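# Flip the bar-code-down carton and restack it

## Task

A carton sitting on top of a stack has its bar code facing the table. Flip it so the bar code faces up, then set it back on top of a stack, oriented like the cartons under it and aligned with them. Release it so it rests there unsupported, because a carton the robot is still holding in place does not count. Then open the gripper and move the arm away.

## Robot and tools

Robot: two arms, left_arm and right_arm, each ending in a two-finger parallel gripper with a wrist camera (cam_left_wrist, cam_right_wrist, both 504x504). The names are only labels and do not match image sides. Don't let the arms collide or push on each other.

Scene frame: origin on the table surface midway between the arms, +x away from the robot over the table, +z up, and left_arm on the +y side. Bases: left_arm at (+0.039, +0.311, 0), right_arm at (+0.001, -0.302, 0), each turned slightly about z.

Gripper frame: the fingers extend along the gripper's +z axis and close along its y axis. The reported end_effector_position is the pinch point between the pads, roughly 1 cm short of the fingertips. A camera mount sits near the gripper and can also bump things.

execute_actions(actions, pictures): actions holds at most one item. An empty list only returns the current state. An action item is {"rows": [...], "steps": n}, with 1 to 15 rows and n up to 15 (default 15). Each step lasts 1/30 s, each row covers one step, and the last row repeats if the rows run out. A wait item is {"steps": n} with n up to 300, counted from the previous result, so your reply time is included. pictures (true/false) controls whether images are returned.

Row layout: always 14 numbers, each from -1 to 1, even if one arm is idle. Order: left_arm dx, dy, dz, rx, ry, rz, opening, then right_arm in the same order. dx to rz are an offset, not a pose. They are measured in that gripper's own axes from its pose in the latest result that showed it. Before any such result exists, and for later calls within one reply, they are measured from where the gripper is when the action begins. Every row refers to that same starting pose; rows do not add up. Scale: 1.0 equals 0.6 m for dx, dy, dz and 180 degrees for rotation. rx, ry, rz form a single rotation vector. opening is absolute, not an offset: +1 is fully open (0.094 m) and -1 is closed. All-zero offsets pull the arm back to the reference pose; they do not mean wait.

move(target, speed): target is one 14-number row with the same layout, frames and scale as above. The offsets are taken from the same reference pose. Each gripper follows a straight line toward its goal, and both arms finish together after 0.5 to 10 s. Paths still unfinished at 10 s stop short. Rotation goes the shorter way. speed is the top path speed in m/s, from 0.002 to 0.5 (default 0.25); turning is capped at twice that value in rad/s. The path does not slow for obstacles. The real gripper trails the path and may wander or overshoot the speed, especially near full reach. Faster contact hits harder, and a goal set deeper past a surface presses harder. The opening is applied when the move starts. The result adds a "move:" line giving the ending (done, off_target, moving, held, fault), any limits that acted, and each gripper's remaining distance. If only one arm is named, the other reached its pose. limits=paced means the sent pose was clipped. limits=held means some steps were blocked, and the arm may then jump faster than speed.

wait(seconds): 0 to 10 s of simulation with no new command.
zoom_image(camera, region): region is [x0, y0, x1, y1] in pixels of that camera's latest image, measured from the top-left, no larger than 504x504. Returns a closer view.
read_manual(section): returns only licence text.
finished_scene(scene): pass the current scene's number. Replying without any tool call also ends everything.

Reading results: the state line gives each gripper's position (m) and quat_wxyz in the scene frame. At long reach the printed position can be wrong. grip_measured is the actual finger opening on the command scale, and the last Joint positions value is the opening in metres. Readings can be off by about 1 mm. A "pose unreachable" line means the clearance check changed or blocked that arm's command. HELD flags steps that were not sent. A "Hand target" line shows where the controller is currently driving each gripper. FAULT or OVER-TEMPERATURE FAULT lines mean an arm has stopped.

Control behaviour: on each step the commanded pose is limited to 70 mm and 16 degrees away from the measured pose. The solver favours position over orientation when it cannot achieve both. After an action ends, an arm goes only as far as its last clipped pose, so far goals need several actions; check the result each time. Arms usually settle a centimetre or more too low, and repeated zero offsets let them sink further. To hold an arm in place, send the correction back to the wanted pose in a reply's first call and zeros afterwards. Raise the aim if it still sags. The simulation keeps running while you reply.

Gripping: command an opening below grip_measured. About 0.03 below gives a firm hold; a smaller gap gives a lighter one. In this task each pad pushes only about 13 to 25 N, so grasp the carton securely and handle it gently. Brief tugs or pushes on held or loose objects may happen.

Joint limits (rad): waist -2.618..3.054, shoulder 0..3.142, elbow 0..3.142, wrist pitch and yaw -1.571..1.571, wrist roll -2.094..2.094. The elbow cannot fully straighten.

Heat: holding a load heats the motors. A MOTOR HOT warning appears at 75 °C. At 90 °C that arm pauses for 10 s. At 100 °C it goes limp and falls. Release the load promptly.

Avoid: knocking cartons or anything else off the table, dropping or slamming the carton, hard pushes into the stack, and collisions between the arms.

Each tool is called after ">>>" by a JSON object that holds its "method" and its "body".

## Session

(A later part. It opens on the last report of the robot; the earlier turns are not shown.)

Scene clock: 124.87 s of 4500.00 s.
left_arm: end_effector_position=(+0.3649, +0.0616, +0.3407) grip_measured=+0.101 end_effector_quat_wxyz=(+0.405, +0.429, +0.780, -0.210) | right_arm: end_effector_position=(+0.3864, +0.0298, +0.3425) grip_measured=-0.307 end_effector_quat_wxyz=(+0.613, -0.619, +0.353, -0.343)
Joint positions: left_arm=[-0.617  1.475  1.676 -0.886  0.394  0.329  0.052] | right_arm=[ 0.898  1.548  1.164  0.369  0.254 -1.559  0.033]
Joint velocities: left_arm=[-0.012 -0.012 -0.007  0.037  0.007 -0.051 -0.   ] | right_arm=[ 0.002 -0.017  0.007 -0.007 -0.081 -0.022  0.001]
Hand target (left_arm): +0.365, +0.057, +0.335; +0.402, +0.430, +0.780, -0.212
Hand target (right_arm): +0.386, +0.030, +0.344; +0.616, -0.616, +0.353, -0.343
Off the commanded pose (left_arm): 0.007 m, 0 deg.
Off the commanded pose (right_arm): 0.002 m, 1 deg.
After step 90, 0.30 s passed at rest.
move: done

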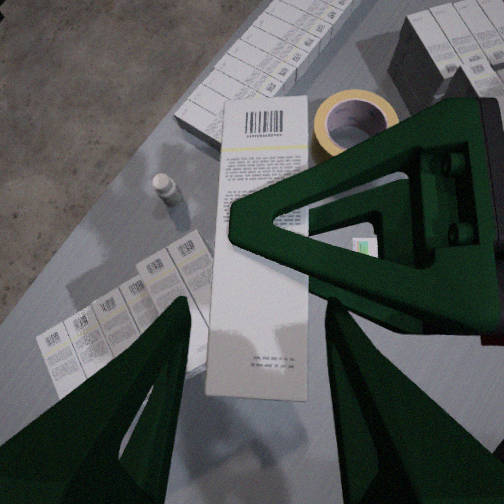

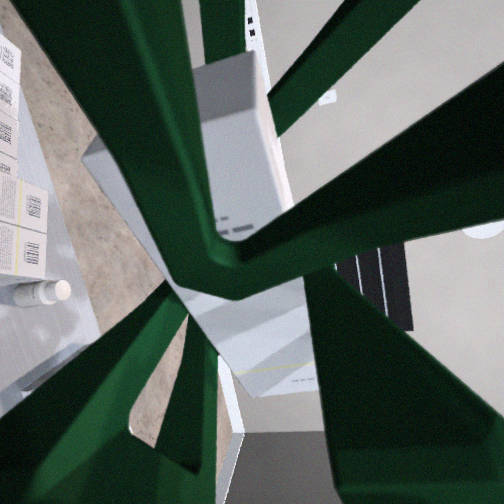

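>>> {"method": "move", "body": {"target": [0.013,0,0.004,0,0,0,-0.1,0,-0.004,0,0.004,0,0,-0.48], "speed": 0.02}}

>>> {"method": "execute_actions", "body": {"actions": [{"rows":[[0,0,0,0,0,0,-0.17,0,0,0,0,0,0,-0.48],[0,0,0,0,0,0,-0.23,0,0,0,0,0,0,-0.48],[0,0,0,0,0,0,-0.28,0,0,0,0,0,0,-0.48],[0,0,0,0,0,0,-0.34,0,0,0,0,0,0,-0.48],[0,0,0,0,0,0,-0.41,0,0,0,0,0,0,-0.48],[0,0,0,0,0,0,-0.48,0,0,0,0,0,0,-0.48]],"steps":12}]}}

Scene clock: 134.07 s of 4500.00 s.
left_arm: end_effector_position=(+0.3650, +0.0616, +0.3281) grip_measured=-0.099 end_effector_quat_wxyz=(+0.394, +0.429, +0.785, -0.210) | right_arm: end_effector_position=(+0.3864, +0.0298, +0.3416) grip_measured=-0.307 end_effector_quat_wxyz=(+0.610, -0.621, +0.352, -0.344)
Joint positions: left_arm=[-0.617  1.475  1.64  -0.874  0.394  0.328  0.042] | right_arm=[ 0.898  1.548  1.164  0.366  0.254 -1.564  0.033]
Joint velocities: left_arm=[ 0.002  0.002 -0.012 -0.051 -0.037 -0.051  0.001] | right_arm=[ 0.012  0.002 -0.012  0.007 -0.007  0.007 -0.   ]
Hand target (left_arm): +0.364, +0.064, +0.333; +0.405, +0.429, +0.780, -0.210
Hand target (right_arm): +0.386, +0.030, +0.345; +0.616, -0.615, +0.351, -0.345
Off the commanded pose (left_arm): 0.006 m, 1 deg.
Off the commanded pose (right_arm): 0.003 m, 1 deg.
After step 90, 5.47 s passed at rest.
move: done

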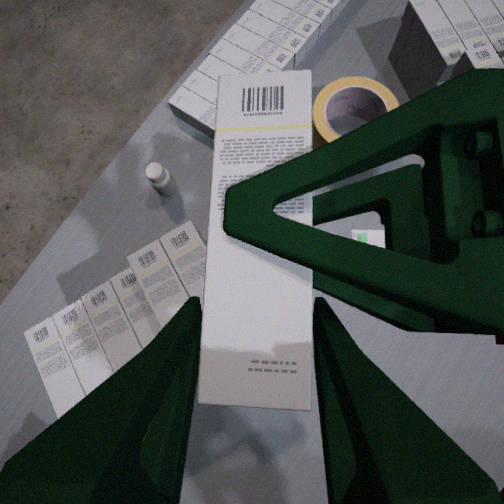

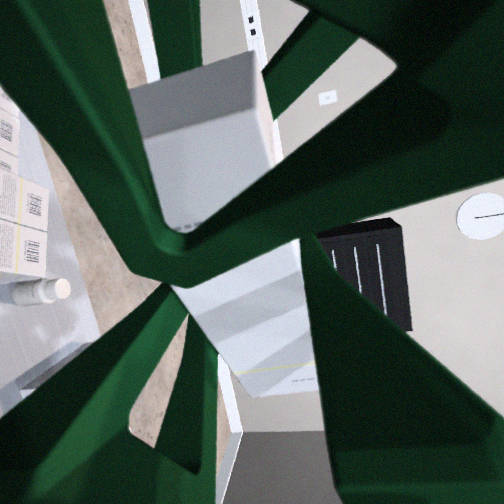

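Scene clock: 134.47 s of 4500.00 s.
left_arm: end_effector_position=(+0.3633, +0.0604, +0.3281) grip_measured=-0.290 end_effector_quat_wxyz=(+0.392, +0.430, +0.784, -0.214) | right_arm: end_effector_position=(+0.3864, +0.0297, +0.3414) grip_measured=-0.309 end_effector_quat_wxyz=(+0.610, -0.621, +0.352, -0.344)
Joint positions: left_arm=[-0.618  1.475  1.64  -0.876  0.403  0.327  0.033] | right_arm=[ 0.898  1.548  1.164  0.364  0.254 -1.564  0.032]
Joint velocities: left_arm=[ 0.007 -0.002 -0.012  0.007  0.022 -0.051  0.001] | right_arm=[ 0.012  0.002 -0.012  0.066 -0.022  0.022  0.001]
Hand target (left_arm): +0.365, +0.062, +0.328; +0.394, +0.429, +0.785, -0.210
Hand target (right_arm): +0.386, +0.030, +0.342; +0.610, -0.621, +0.352, -0.344
Off the commanded pose (left_arm): 0.002 m, 1 deg.
Off the commanded pose (right_arm): 0.000 m, 0 deg.
Steps of this call (steps 1 to 12: all 12 steps of this action). Readings (end_effector_position):
1: left_arm (+0.3650, +0.0616, +0.3281) | right_arm (+0.3864, +0.0298, +0.3414)
2: left_arm (+0.3647, +0.0614, +0.3281) | right_arm (+0.3864, +0.0297, +0.3414)
4: left_arm (+0.3634, +0.0605, +0.3280) | right_arm (+0.3864, +0.0297, +0.3414)
8: left_arm (+0.3633, +0.0604, +0.3281) | right_arm (+0.3864, +0.0297, +0.3414)
12: the state above

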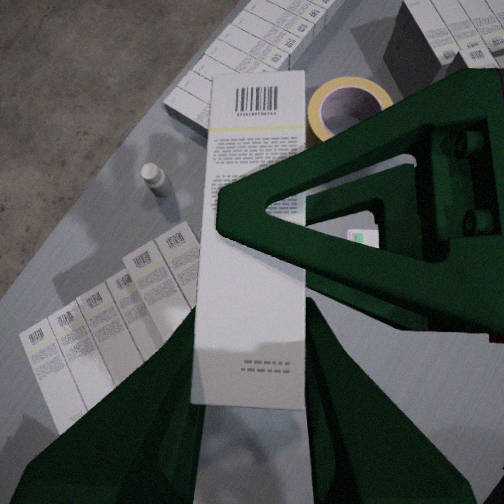

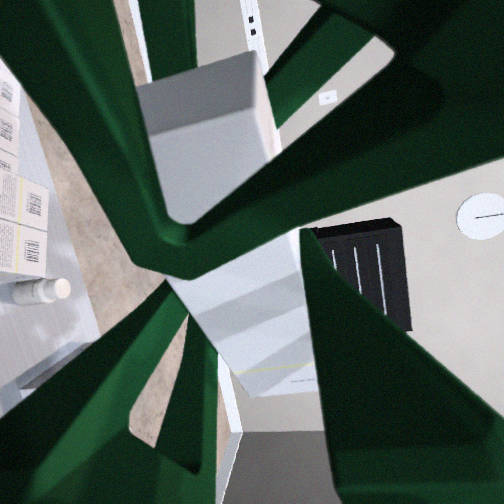

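>>> {"method": "move", "body": {"target": [-0.011,0,0,0,-0.011,0,-0.15,0,0,0,0,0,0,-0.48], "speed": 0.015}}

Scene clock: 138.47 s of 4500.00 s.
left_arm: end_effector_position=(+0.3667, +0.0586, +0.3326) grip_measured=-0.151 end_effector_quat_wxyz=(+0.403, +0.427, +0.780, -0.216) | right_arm: end_effector_position=(+0.3864, +0.0297, +0.3394) grip_measured=-0.309 end_effector_quat_wxyz=(+0.607, -0.624, +0.352, -0.344)
Joint positions: left_arm=[-0.618  1.475  1.64  -0.851  0.403  0.319  0.04 ] | right_arm=[ 0.898  1.548  1.164  0.356  0.254 -1.567  0.032]
Joint velocities: left_arm=[ 0.002  0.012 -0.002 -0.066 -0.095 -0.037  0.   ] | right_arm=[-0.022 -0.007 -0.002 -0.051 -0.022 -0.11   0.   ]
Hand target (left_arm): +0.365, +0.057, +0.333; +0.406, +0.427, +0.777, -0.222
Hand target (right_arm): +0.386, +0.030, +0.341; +0.610, -0.621, +0.352, -0.344
Off the commanded pose (left_arm): 0.002 m, 1 deg.
Off the commanded pose (right_arm): 0.002 m, 1 deg.
move: done

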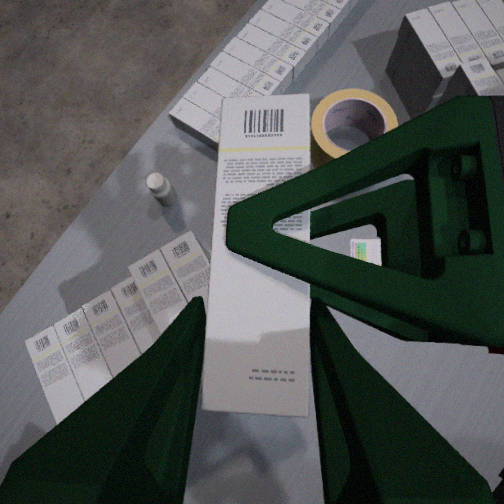

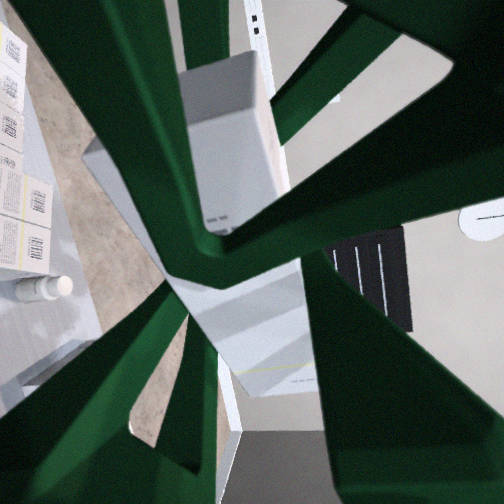

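>>> {"method": "execute_actions", "body": {"actions": [{"rows":[[0,0,0,0,0,0,-0.2,0,0,0,0,0,0,-0.48],[0,0,0,0,0,0,-0.25,0,0,0,0,0,0,-0.48],[0,0,0,0,0,0,-0.29,0,0,0,0,0,0,-0.48],[0,0,0,0,0,0,-0.34,0,0,0,0,0,0,-0.48],[0,0,0,0,0,0,-0.41,0,0,0,0,0,0,-0.48],[0,0,0,0,0,0,-0.48,0,0,0,0,0,0,-0.48]],"steps":10}], "pictures": false}}

>>> {"method": "execute_actions", "body": {"actions": [{"rows":[[0,0,0,0,0,0,-0.48,0,0,0,0,0,0,-0.27],[0,0,0,0,0,0,-0.48,0,0,0,0,0,0,-0.2],[0,0,0,0,0,0,-0.48,0,0,0,0,0,0,-0.12],[0,0,0,0,0,0,-0.48,0.005,0,0,0,0,0,-0.1],[0,0,0,0,0,0,-0.48,0.01,0,0,0,0,0,-0.08],[0,0,0,0,0,0,-0.48,0.015,0,0,0,0,0,-0.03],[0,0,0,0,0,0,-0.48,0.02,0,0,0,0,0,0.0],[0,0,0,0,0,0,-0.48,0.025,0,0,0,0,0,0.1],[0,0,0,0,0,0,-0.48,0.03,0,0,0,0,0,0.2],[0,0,0,0,0,0,-0.48,0.03,0,0,0,0,0,0.4]],"steps":15}]}}

>>> {"method": "move", "body": {"target": [0,0,0,0,0,0,-0.48,0.03,-0.015,-0.15,0,0,0,0.5], "speed": 0.06}}

Scene clock: 145.57 s of 4500.00 s.
left_arm: end_effector_position=(+0.3654, +0.0575, +0.3328) grip_measured=-0.296 end_effector_quat_wxyz=(+0.401, +0.427, +0.780, -0.220) | right_arm: end_effector_position=(+0.3864, +0.0297, +0.3392) grip_measured=-0.309 end_effector_quat_wxyz=(+0.606, -0.625, +0.352, -0.344)
Joint positions: left_arm=[-0.618  1.475  1.64  -0.852  0.411  0.315  0.033] | right_arm=[ 0.898  1.548  1.164  0.356  0.254 -1.567  0.032]
Joint velocities: left_arm=[-0.022 -0.007  0.002  0.051 -0.007 -0.037 -0.   ] | right_arm=[-0.002  0.002 -0.007 -0.051 -0.007 -0.007 -0.001]
Hand target (left_arm): +0.367, +0.059, +0.333; +0.403, +0.427, +0.780, -0.216
Hand target (right_arm): +0.386, +0.030, +0.339; +0.607, -0.624, +0.352, -0.344
Off the commanded pose (left_arm): 0.002 m, 1 deg.
Off the commanded pose (right_arm): 0.000 m, 0 deg.
Steps of this call (steps 1 to 90: nothing new was sent; then 3.77 s passed at rest; steps 91 to 100: all 10 steps of this action). Readings (end_effector_position):
91: left_arm (+0.3668, +0.0585, +0.3328) | right_arm (+0.3864, +0.0297, +0.3392)
92: left_arm (+0.3664, +0.0582, +0.3328) | right_arm (+0.3864, +0.0297, +0.3392)
94: left_arm (+0.3654, +0.0575, +0.3328) | right_arm (+0.3864, +0.0297, +0.3392)
98: left_arm (+0.3654, +0.0575, +0.3328) | right_arm (+0.3864, +0.0297, +0.3392)
100: the state above

Scene clock: 146.07 s of 4500.00 s.
left_arm: end_effector_position=(+0.3657, +0.0577, +0.3327) grip_measured=-0.296 end_effector_quat_wxyz=(+0.401, +0.426, +0.780, -0.219) | right_arm: end_effector_position=(+0.3996, +0.0152, +0.3392) grip_measured=+0.398 end_effector_quat_wxyz=(+0.603, -0.622, +0.356, -0.350)
Joint positions: left_arm=[-0.618  1.475  1.64  -0.852  0.409  0.315  0.033] | right_arm=[ 0.848  1.548  1.164  0.356  0.221 -1.57   0.066]
Joint velocities: left_arm=[-0.007  0.012  0.012  0.007 -0.037 -0.007  0.   ] | right_arm=[-0.002 -0.002  0.007 -0.007 -0.095 -0.051  0.001]
Hand target (left_arm): +0.365, +0.057, +0.333; +0.401, +0.427, +0.780, -0.220
Hand target (right_arm): +0.396, +0.015, +0.339; +0.606, -0.625, +0.352, -0.344
Off the commanded pose (left_arm): 0.000 m, 0 deg.
Off the commanded pose (right_arm): 0.004 m, 1 deg.
Steps of this call (steps 1 to 15: all 15 steps of this action). Readings (end_effector_position):
1: left_arm (+0.3654, +0.0575, +0.3328) | right_arm (+0.3864, +0.0297, +0.3392)
2: left_arm (+0.3655, +0.0576, +0.3328) | right_arm (+0.3864, +0.0297, +0.3392)
4: left_arm (+0.3656, +0.0577, +0.3328) | right_arm (+0.3864, +0.0297, +0.3392)
8: left_arm (+0.3657, +0.0577, +0.3327) | right_arm (+0.3897, +0.0265, +0.3392)
15: the state above

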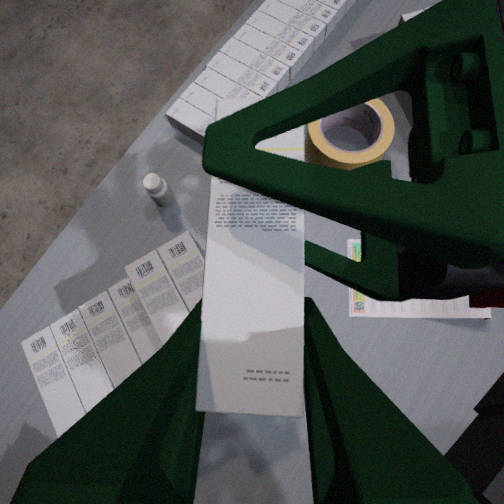

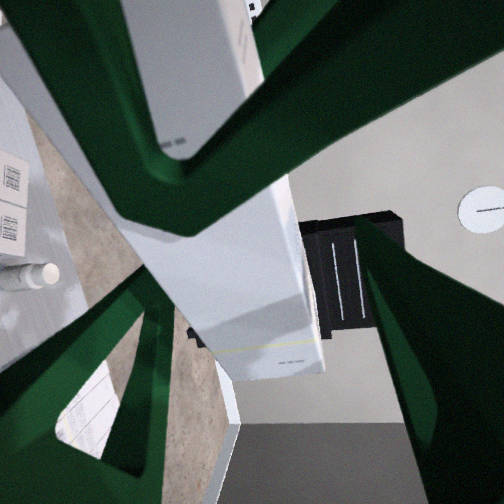

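Scene clock: 148.13 s of 4500.00 s.
left_arm: end_effector_position=(+0.3660, +0.0581, +0.3326) grip_measured=-0.296 end_effector_quat_wxyz=(+0.402, +0.426, +0.781, -0.218) | right_arm: end_effector_position=(+0.3361, -0.0416, +0.3486) grip_measured=+0.498 end_effector_quat_wxyz=(+0.603, -0.625, +0.353, -0.348)
Joint positions: left_arm=[-0.618  1.475  1.64  -0.852  0.406  0.315  0.033] | right_arm=[ 0.848  1.207  0.932  0.244  0.213 -1.573  0.07 ]
Joint velocities: left_arm=[ 0.012 -0.012  0.007 -0.022  0.007  0.022 -0.   ] | right_arm=[ 0.022 -0.007  0.012 -0.051 -0.022 -0.037  0.   ]
Hand target (left_arm): +0.366, +0.058, +0.333; +0.401, +0.426, +0.780, -0.219
Hand target (right_arm): +0.332, -0.045, +0.350; +0.604, -0.624, +0.353, -0.347
Off the commanded pose (left_arm): 0.000 m, 0 deg.
Off the commanded pose (right_arm): 0.007 m, 0 deg.
move: done

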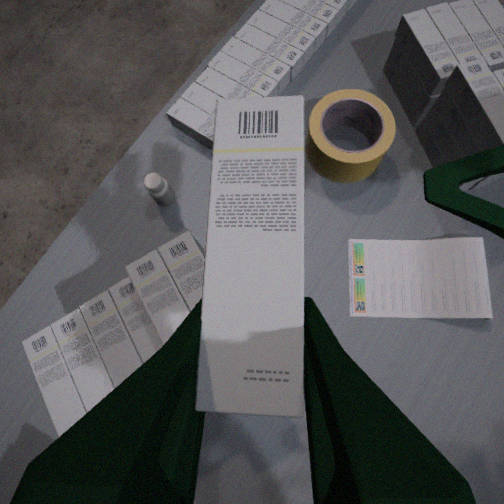

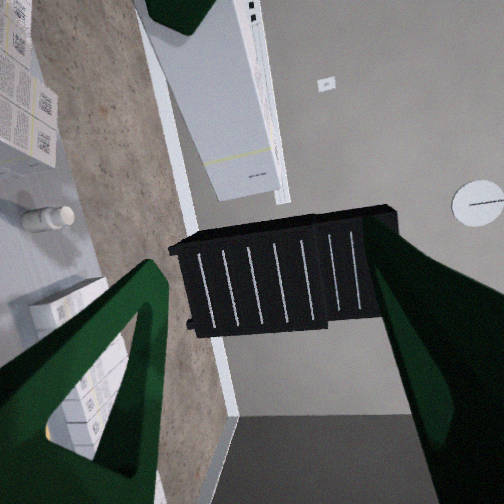

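>>> {"method": "move", "body": {"target": [0.158,0.124,0.109,-0.157,-0.006,-0.106,-0.48,0.3,0,-0.3,0,0,0,0.5], "speed": 0.12}}

Scene clock: 158.03 s of 4500.00 s.
left_arm: end_effector_position=(+0.4298, +0.1038, +0.2158) grip_measured=-0.296 end_effector_quat_wxyz=(+0.451, +0.182, +0.870, -0.087) | right_arm: end_effector_position=(+0.2744, -0.2827, +0.3552) grip_measured=+0.498 end_effector_quat_wxyz=(+0.598, -0.628, +0.347, -0.357)
Joint positions: left_arm=[-0.664  1.454  1.131 -0.298 -0.114 -0.064  0.033] | right_arm=[-0.439  0.743  0.773 -0.09  -1.068 -1.655  0.07 ]
Joint velocities: left_arm=[ 0.002 -0.007  0.007 -0.081  0.11  -0.051  0.   ] | right_arm=[-0.002 -0.002  0.002  0.037 -0.066 -0.022 -0.   ]
Hand target (left_arm): +0.430, +0.100, +0.218; +0.460, +0.180, +0.865, -0.089
Hand target (right_arm): +0.275, -0.284, +0.357; +0.600, -0.628, +0.351, -0.350
Off the commanded pose (left_arm): 0.005 m, 1 deg.
Off the commanded pose (right_arm): 0.006 m, 1 deg.
After step 90, 3.80 s passed at rest.
move: done

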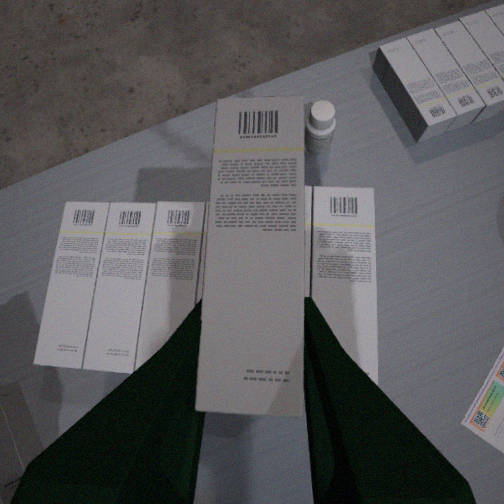

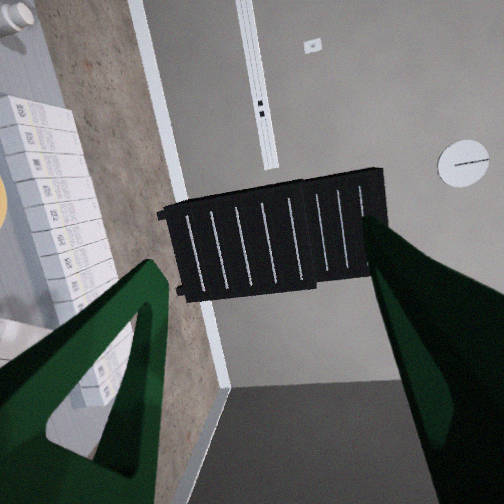

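>>> {"method": "move", "body": {"target": [0.03,-0.012,0.019,0,-0.004,0,-0.48,0,0,0,0,0,0,0.5], "speed": 0.03}}

Scene clock: 162.33 s of 4500.00 s.
left_arm: end_effector_position=(+0.4248, +0.1020, +0.1948) grip_measured=-0.296 end_effector_quat_wxyz=(+0.448, +0.184, +0.871, -0.086) | right_arm: end_effector_position=(+0.2742, -0.2824, +0.3552) grip_measured=+0.498 end_effector_quat_wxyz=(+0.599, -0.628, +0.346, -0.357)
Joint positions: left_arm=[-0.678  1.454  1.052 -0.227 -0.123 -0.07   0.033] | right_arm=[-0.439  0.743  0.773 -0.091 -1.07  -1.658  0.07 ]
Joint velocities: left_arm=[ 0.007  0.012 -0.007  0.051 -0.095 -0.066  0.001] | right_arm=[-0.027  0.002  0.022 -0.022 -0.037 -0.051 -0.001]
Hand target (left_arm): +0.427, +0.098, +0.194; +0.456, +0.182, +0.867, -0.088
Hand target (right_arm): +0.274, -0.283, +0.355; +0.598, -0.627, +0.347, -0.357
Off the commanded pose (left_arm): 0.004 m, 1 deg.
Off the commanded pose (right_arm): 0.000 m, 0 deg.
After step 90, 0.30 s passed at rest.
move: done

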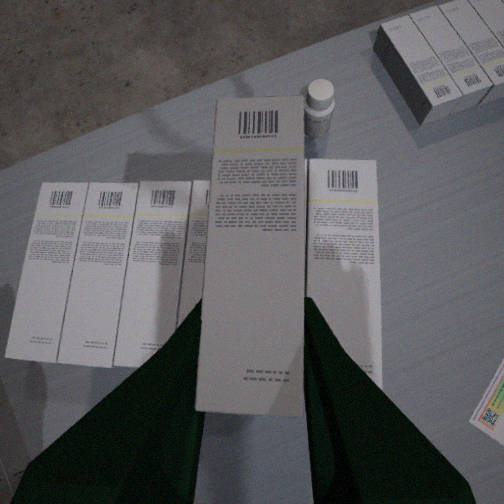

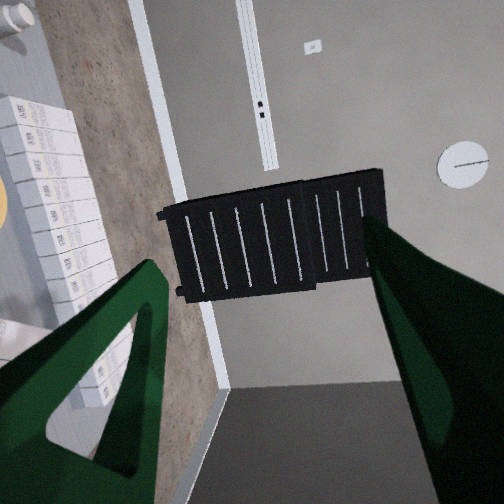

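>>> {"method": "move", "body": {"target": [0.01,-0.007,0.015,0,-0.004,0,-0.48,0,0,0,0,0,0,0.5], "speed": 0.02}}

Scene clock: 165.77 s of 4500.00 s.
left_arm: end_effector_position=(+0.4267, +0.1012, +0.1835) grip_measured=-0.296 end_effector_quat_wxyz=(+0.445, +0.184, +0.872, -0.084) | right_arm: end_effector_position=(+0.2742, -0.2824, +0.3552) grip_measured=+0.498 end_effector_quat_wxyz=(+0.598, -0.629, +0.345, -0.357)
Joint positions: left_arm=[-0.678  1.474  1.03  -0.193 -0.125 -0.071  0.033] | right_arm=[-0.439  0.743  0.773 -0.091 -1.07  -1.66   0.07 ]
Joint velocities: left_arm=[ 0.007 -0.007  0.017  0.037 -0.007 -0.037 -0.   ] | right_arm=[-0.017  0.002  0.002 -0.095 -0.066 -0.007 -0.001]
Hand target (left_arm): +0.427, +0.097, +0.185; +0.453, +0.183, +0.868, -0.087
Hand target (right_arm): +0.274, -0.282, +0.355; +0.599, -0.628, +0.346, -0.357
Off the commanded pose (left_arm): 0.005 m, 1 deg.
Off the commanded pose (right_arm): 0.000 m, 0 deg.
move: done

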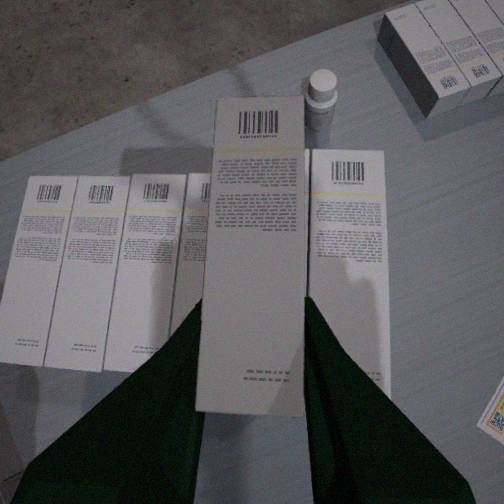

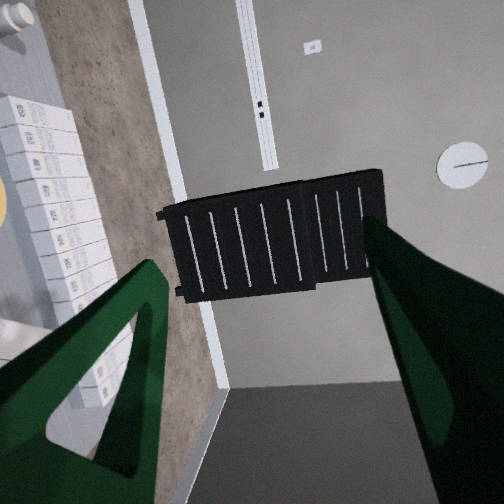

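>>> {"method": "move", "body": {"target": [-0.003,-0.014,0,0,-0.004,0,-0.48,0,0,0,0,0,0,0.5], "speed": 0.015}}

Scene clock: 169.47 s of 4500.00 s.
left_arm: end_effector_position=(+0.4240, +0.0957, +0.1841) grip_measured=-0.296 end_effector_quat_wxyz=(+0.446, +0.185, +0.871, -0.085) | right_arm: end_effector_position=(+0.2742, -0.2824, +0.3552) grip_measured=+0.498 end_effector_quat_wxyz=(+0.598, -0.629, +0.345, -0.358)
Joint positions: left_arm=[-0.696  1.474  1.03  -0.19  -0.137 -0.079  0.033] | right_arm=[-0.439  0.743  0.773 -0.091 -1.07  -1.662  0.07 ]
Joint velocities: left_arm=[-0.007  0.022  0.002 -0.022 -0.022  0.007 -0.001] | right_arm=[-0.017  0.002 -0.002  0.051 -0.051 -0.037 -0.001]
Hand target (left_arm): +0.424, +0.093, +0.185; +0.450, +0.183, +0.870, -0.085
Hand target (right_arm): +0.274, -0.282, +0.355; +0.598, -0.629, +0.345, -0.357
Off the commanded pose (left_arm): 0.003 m, 1 deg.
Off the commanded pose (right_arm): 0.000 m, 0 deg.
move: done

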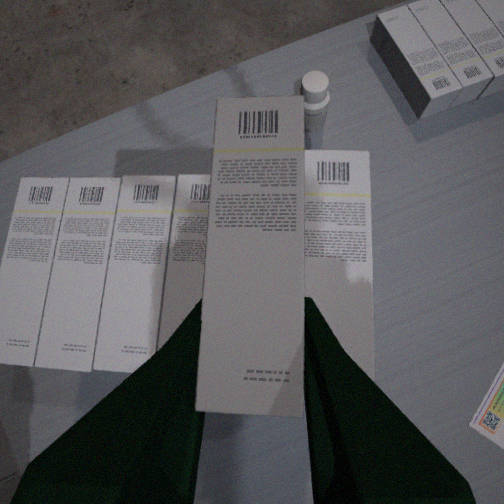

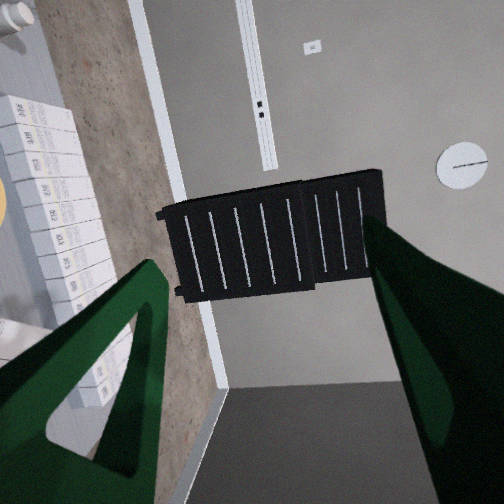

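>>> {"method": "move", "body": {"target": [-0.002,0.008,0,0,-0.004,0,-0.48,0,0,0,0,0,0,0.5], "speed": 0.015}}

Scene clock: 174.60 s of 4500.00 s.
left_arm: end_effector_position=(+0.4249, +0.0972, +0.1840) grip_measured=-0.296 end_effector_quat_wxyz=(+0.446, +0.186, +0.871, -0.085) | right_arm: end_effector_position=(+0.2742, -0.2824, +0.3552) grip_measured=+0.498 end_effector_quat_wxyz=(+0.597, -0.629, +0.344, -0.359)
Joint positions: left_arm=[-0.69   1.474  1.03  -0.19  -0.131 -0.073  0.033] | right_arm=[-0.439  0.743  0.773 -0.091 -1.07  -1.664  0.07 ]
Joint velocities: left_arm=[-0.002 -0.027  0.002  0.051 -0.022  0.022 -0.   ] | right_arm=[-0.007  0.012 -0.002 -0.022  0.022  0.081  0.001]
Hand target (left_arm): +0.427, +0.100, +0.185; +0.452, +0.185, +0.869, -0.086
Hand target (right_arm): +0.274, -0.282, +0.355; +0.598, -0.629, +0.345, -0.358
Off the commanded pose (left_arm): 0.003 m, 1 deg.
Off the commanded pose (right_arm): 0.000 m, 0 deg.
After step 90, 1.40 s passed at rest.
move: done

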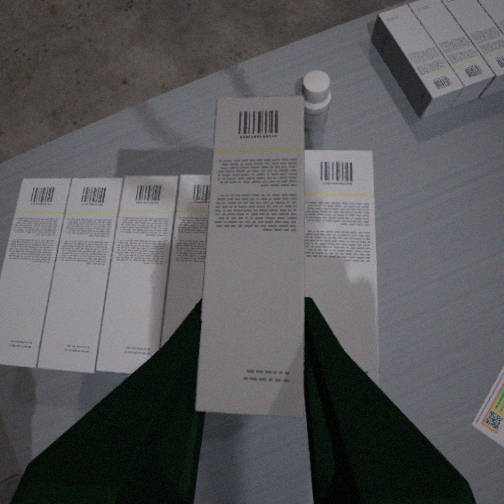

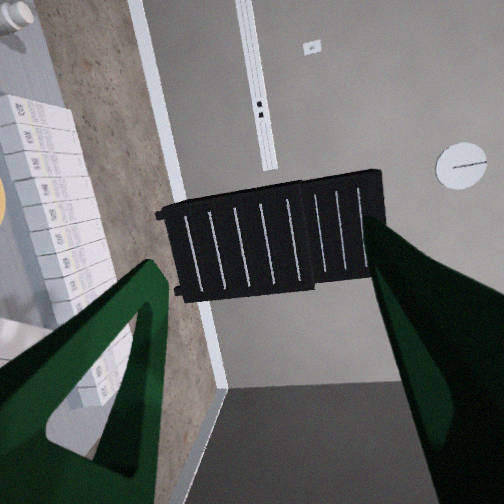

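Good. Lower gently, release, back off.

>>> {"method": "move", "body": {"target": [0.006,0,0.004,0,0,0,-0.48,0,0,0,0,0,0,0.5], "speed": 0.01}}

>>> {"method": "execute_actions", "body": {"actions": [{"rows":[[0,0,0,0,0,0,-0.29,0,0,0,0,0,0,0.5],[0,0,0,0,0,0,-0.24,0,0,0,0,0,0,0.5],[0,0,0,0,0,0,-0.18,0,0,0,0,0,0,0.5],[0,0,0,0,0,0,-0.1,0,0,0,0,0,0,0.5],[0,0,0,0,0,0,0.1,0,0,0,0,0,0,0.5]],"steps":12}]}}

>>> {"method": "move", "body": {"target": [-0.03,0,-0.1,0,0,0,0.1,0,0,0,0,0,0,0.5], "speed": 0.05}}

Scene clock: 179.37 s of 4500.00 s.
left_arm: end_effector_position=(+0.4248, +0.0970, +0.1840) grip_measured=-0.296 end_effector_quat_wxyz=(+0.446, +0.187, +0.871, -0.085) | right_arm: end_effector_position=(+0.2742, -0.2824, +0.3552) grip_measured=+0.498 end_effector_quat_wxyz=(+0.597, -0.630, +0.343, -0.359)
Joint positions: left_arm=[-0.69   1.474  1.03  -0.19  -0.13  -0.073  0.033] | right_arm=[-0.439  0.743  0.773 -0.091 -1.07  -1.666  0.07 ]
Joint velocities: left_arm=[-0.012  0.002  0.017  0.007 -0.037  0.007 -0.   ] | right_arm=[ 0.002  0.002 -0.027 -0.007  0.037 -0.007 -0.001]
Hand target (left_arm): +0.425, +0.097, +0.180; +0.446, +0.186, +0.871, -0.085
Hand target (right_arm): +0.274, -0.282, +0.355; +0.597, -0.629, +0.344, -0.359
Off the commanded pose (left_arm): 0.004 m, 0 deg.
Off the commanded pose (right_arm): 0.000 m, 0 deg.
After step 90, 1.07 s passed at rest.
move: done

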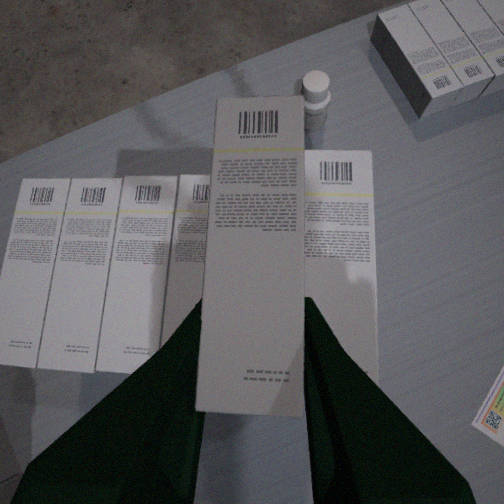

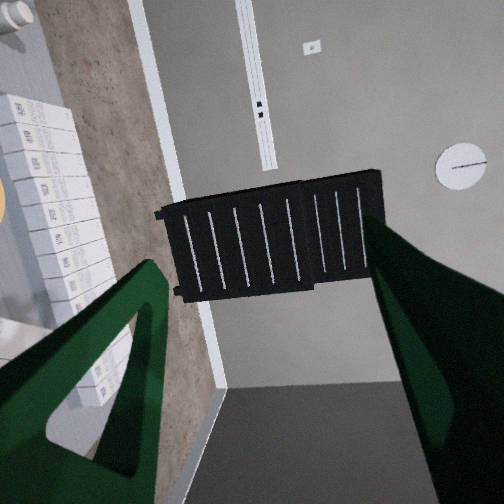

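Scene clock: 179.77 s of 4500.00 s.
left_arm: end_effector_position=(+0.4248, +0.0970, +0.1840) grip_measured=+0.099 end_effector_quat_wxyz=(+0.446, +0.187, +0.871, -0.085) | right_arm: end_effector_position=(+0.2742, -0.2824, +0.3552) grip_measured=+0.498 end_effector_quat_wxyz=(+0.597, -0.630, +0.343, -0.360)
Joint positions: left_arm=[-0.69   1.474  1.03  -0.19  -0.13  -0.073  0.052] | right_arm=[-0.439  0.743  0.773 -0.091 -1.07  -1.668  0.07 ]
Joint velocities: left_arm=[-0.017 -0.012 -0.012  0.022 -0.11   0.037  0.   ] | right_arm=[-0.027 -0.002  0.022  0.051 -0.037  0.007 -0.001]
Hand target (left_arm): +0.425, +0.097, +0.184; +0.446, +0.187, +0.871, -0.085
Hand target (right_arm): +0.274, -0.282, +0.355; +0.597, -0.630, +0.343, -0.359
Off the commanded pose (left_arm): 0.000 m, 0 deg.
Off the commanded pose (right_arm): 0.000 m, 0 deg.
Steps of this call (steps 1 to 12: all 12 steps of this action). Readings (end_effector_position):
1: left_arm (+0.4248, +0.0970, +0.1840) | right_arm (+0.2742, -0.2824, +0.3552)
2: left_arm (+0.4248, +0.0970, +0.1840) | right_arm (+0.2742, -0.2824, +0.3552)
4: left_arm (+0.4248, +0.0970, +0.1840) | right_arm (+0.2742, -0.2824, +0.3552)
8: left_arm (+0.4248, +0.0970, +0.1840) | right_arm (+0.2742, -0.2824, +0.3552)
12: the state above

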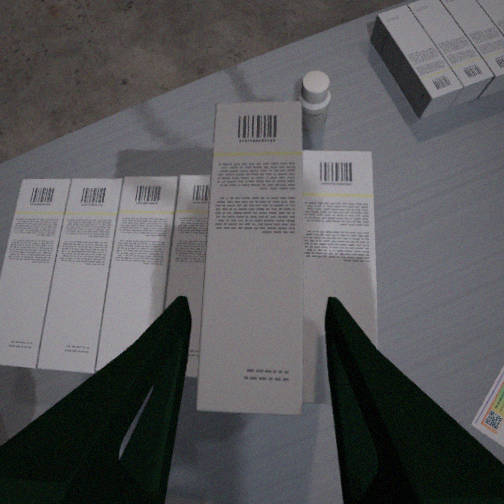

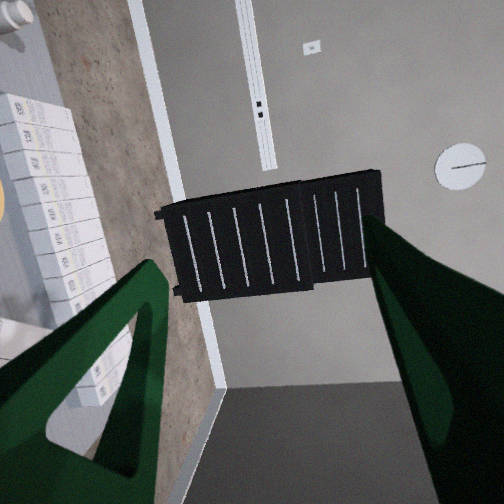

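Scene clock: 181.77 s of 4500.00 s.
left_arm: end_effector_position=(+0.3892, +0.1139, +0.2135) grip_measured=+0.099 end_effector_quat_wxyz=(+0.430, +0.190, +0.879, -0.080) | right_arm: end_effector_position=(+0.2742, -0.2824, +0.3552) grip_measured=+0.498 end_effector_quat_wxyz=(+0.596, -0.630, +0.342, -0.361)
Joint positions: left_arm=[-0.707  1.326  1.057 -0.405 -0.143 -0.084  0.052] | right_arm=[-0.439  0.743  0.773 -0.091 -1.07  -1.67   0.07 ]
Joint velocities: left_arm=[-0.007  0.002  0.002 -0.066  0.037 -0.007  0.   ] | right_arm=[ 0.012 -0.012 -0.007  0.022 -0.007 -0.081  0.002]
Hand target (left_arm): +0.388, +0.111, +0.233; +0.446, +0.187, +0.871, -0.085
Hand target (right_arm): +0.274, -0.282, +0.355; +0.597, -0.630, +0.343, -0.360
Off the commanded pose (left_arm): 0.020 m, 2 deg.
Off the commanded pose (right_arm): 0.000 m, 0 deg.
move: off_target (left_arm)

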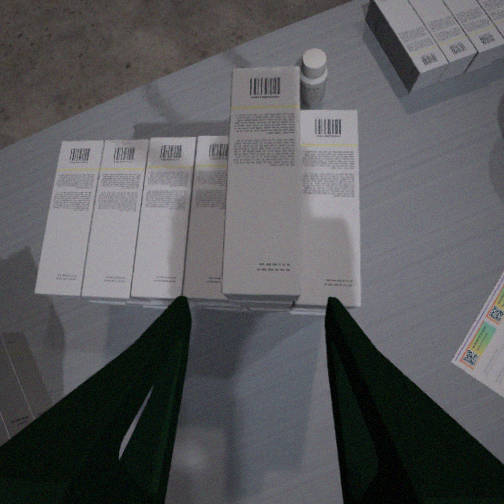

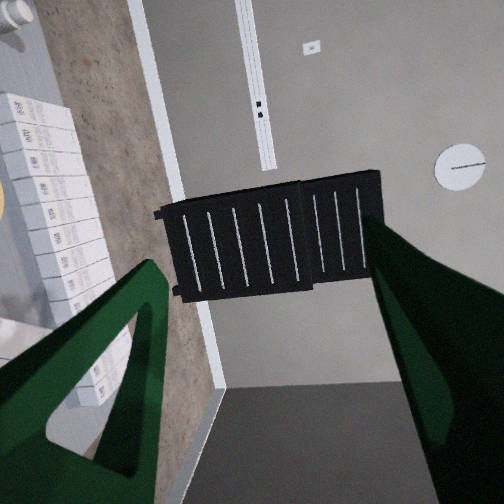

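>>> {"method": "move", "body": {"target": [0.037,0,0.02,0,-0.008,0,-1,0,0,0,0,0,0,0.5], "speed": 0.04}}

Scene clock: 187.80 s of 4500.00 s.
left_arm: end_effector_position=(+0.3871, +0.1153, +0.1835) grip_measured=-0.984 end_effector_quat_wxyz=(+0.430, +0.190, +0.879, -0.080) | right_arm: end_effector_position=(+0.2742, -0.2824, +0.3552) grip_measured=+0.498 end_effector_quat_wxyz=(+0.596, -0.631, +0.341, -0.361)
Joint positions: left_arm=[-0.707  1.326  0.937 -0.284 -0.143 -0.084  0.001] | right_arm=[-0.439  0.743  0.773 -0.091 -1.07  -1.672  0.07 ]
Joint velocities: left_arm=[ 0.007  0.002  0.002  0.051  0.007 -0.037 -0.001] | right_arm=[-0.007  0.002 -0.007 -0.007 -0.066 -0.007 -0.   ]
Hand target (left_arm): +0.386, +0.116, +0.189; +0.441, +0.189, +0.874, -0.082
Hand target (right_arm): +0.274, -0.282, +0.355; +0.596, -0.630, +0.342, -0.361
Off the commanded pose (left_arm): 0.005 m, 1 deg.
Off the commanded pose (right_arm): 0.000 m, 0 deg.
After step 90, 1.90 s passed at rest.
move: done

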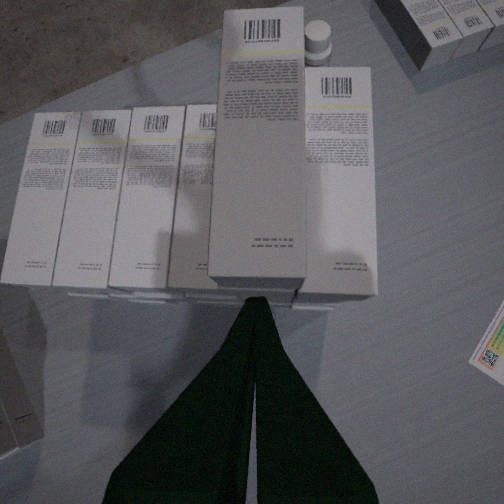

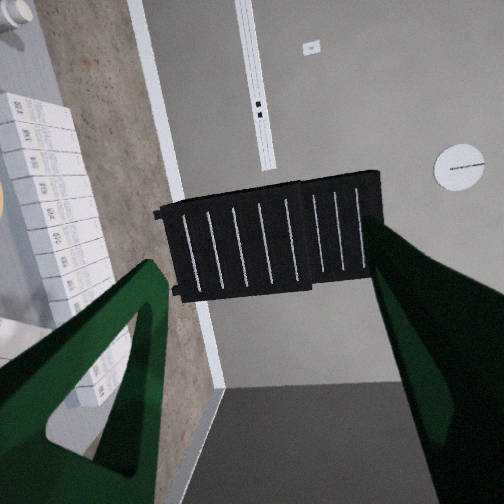

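>>> {"method": "zoom_image", "body": {"camera": "cam_left_wrist", "region": [160, 220, 400, 340]}}

Region (160, 220, 400, 340) of cam_left_wrist's 504x504 image, scaled by 2.100, with more detail than that image has.

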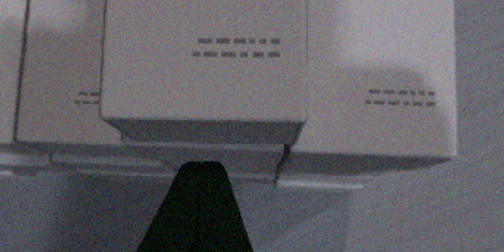

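>>> {"method": "move", "body": {"target": [-0.1,0.05,-0.25,0,0,0,0.5,0,0,0,0,0,0,0.5]}}

>>> {"method": "finished_scene", "body": {"scene": 2}}

Scene clock: 195.07 s of 4500.00 s.
left_arm: end_effector_position=(+0.3207, +0.1688, +0.3122) grip_measured=+0.499 end_effector_quat_wxyz=(+0.423, +0.192, +0.882, -0.078) | right_arm: end_effector_position=(+0.2742, -0.2824, +0.3552) grip_measured=+0.498 end_effector_quat_wxyz=(+0.596, -0.631, +0.341, -0.362)
Joint positions: left_arm=[-0.657  1.096  1.332 -0.923 -0.101 -0.05   0.07 ] | right_arm=[-0.439  0.743  0.773 -0.091 -1.07  -1.675  0.07 ]
Joint velocities: left_arm=[-0.007 -0.002 -0.002 -0.051  0.022 -0.007  0.001] | right_arm=[-0.002  0.002  0.007  0.022 -0.051 -0.007 -0.   ]
Hand target (left_arm): +0.320, +0.172, +0.323; +0.431, +0.190, +0.879, -0.080
Hand target (right_arm): +0.274, -0.282, +0.355; +0.596, -0.631, +0.341, -0.361
Off the commanded pose (left_arm): 0.013 m, 1 deg.
Off the commanded pose (right_arm): 0.000 m, 0 deg.
After step 90, 2.83 s passed at rest.
move: off_target (left_arm)

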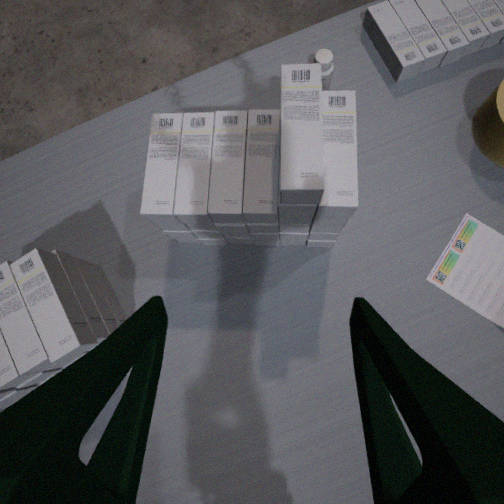

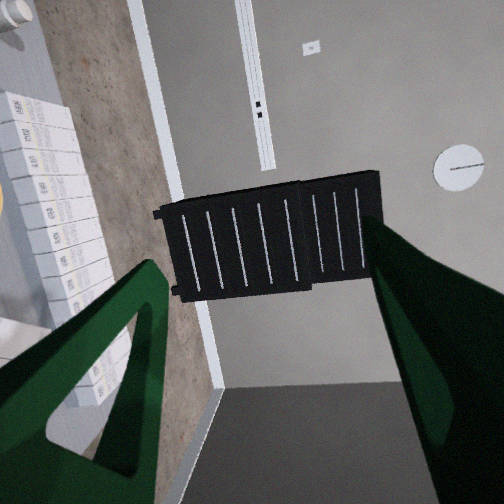

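The scene is finished: the task was done.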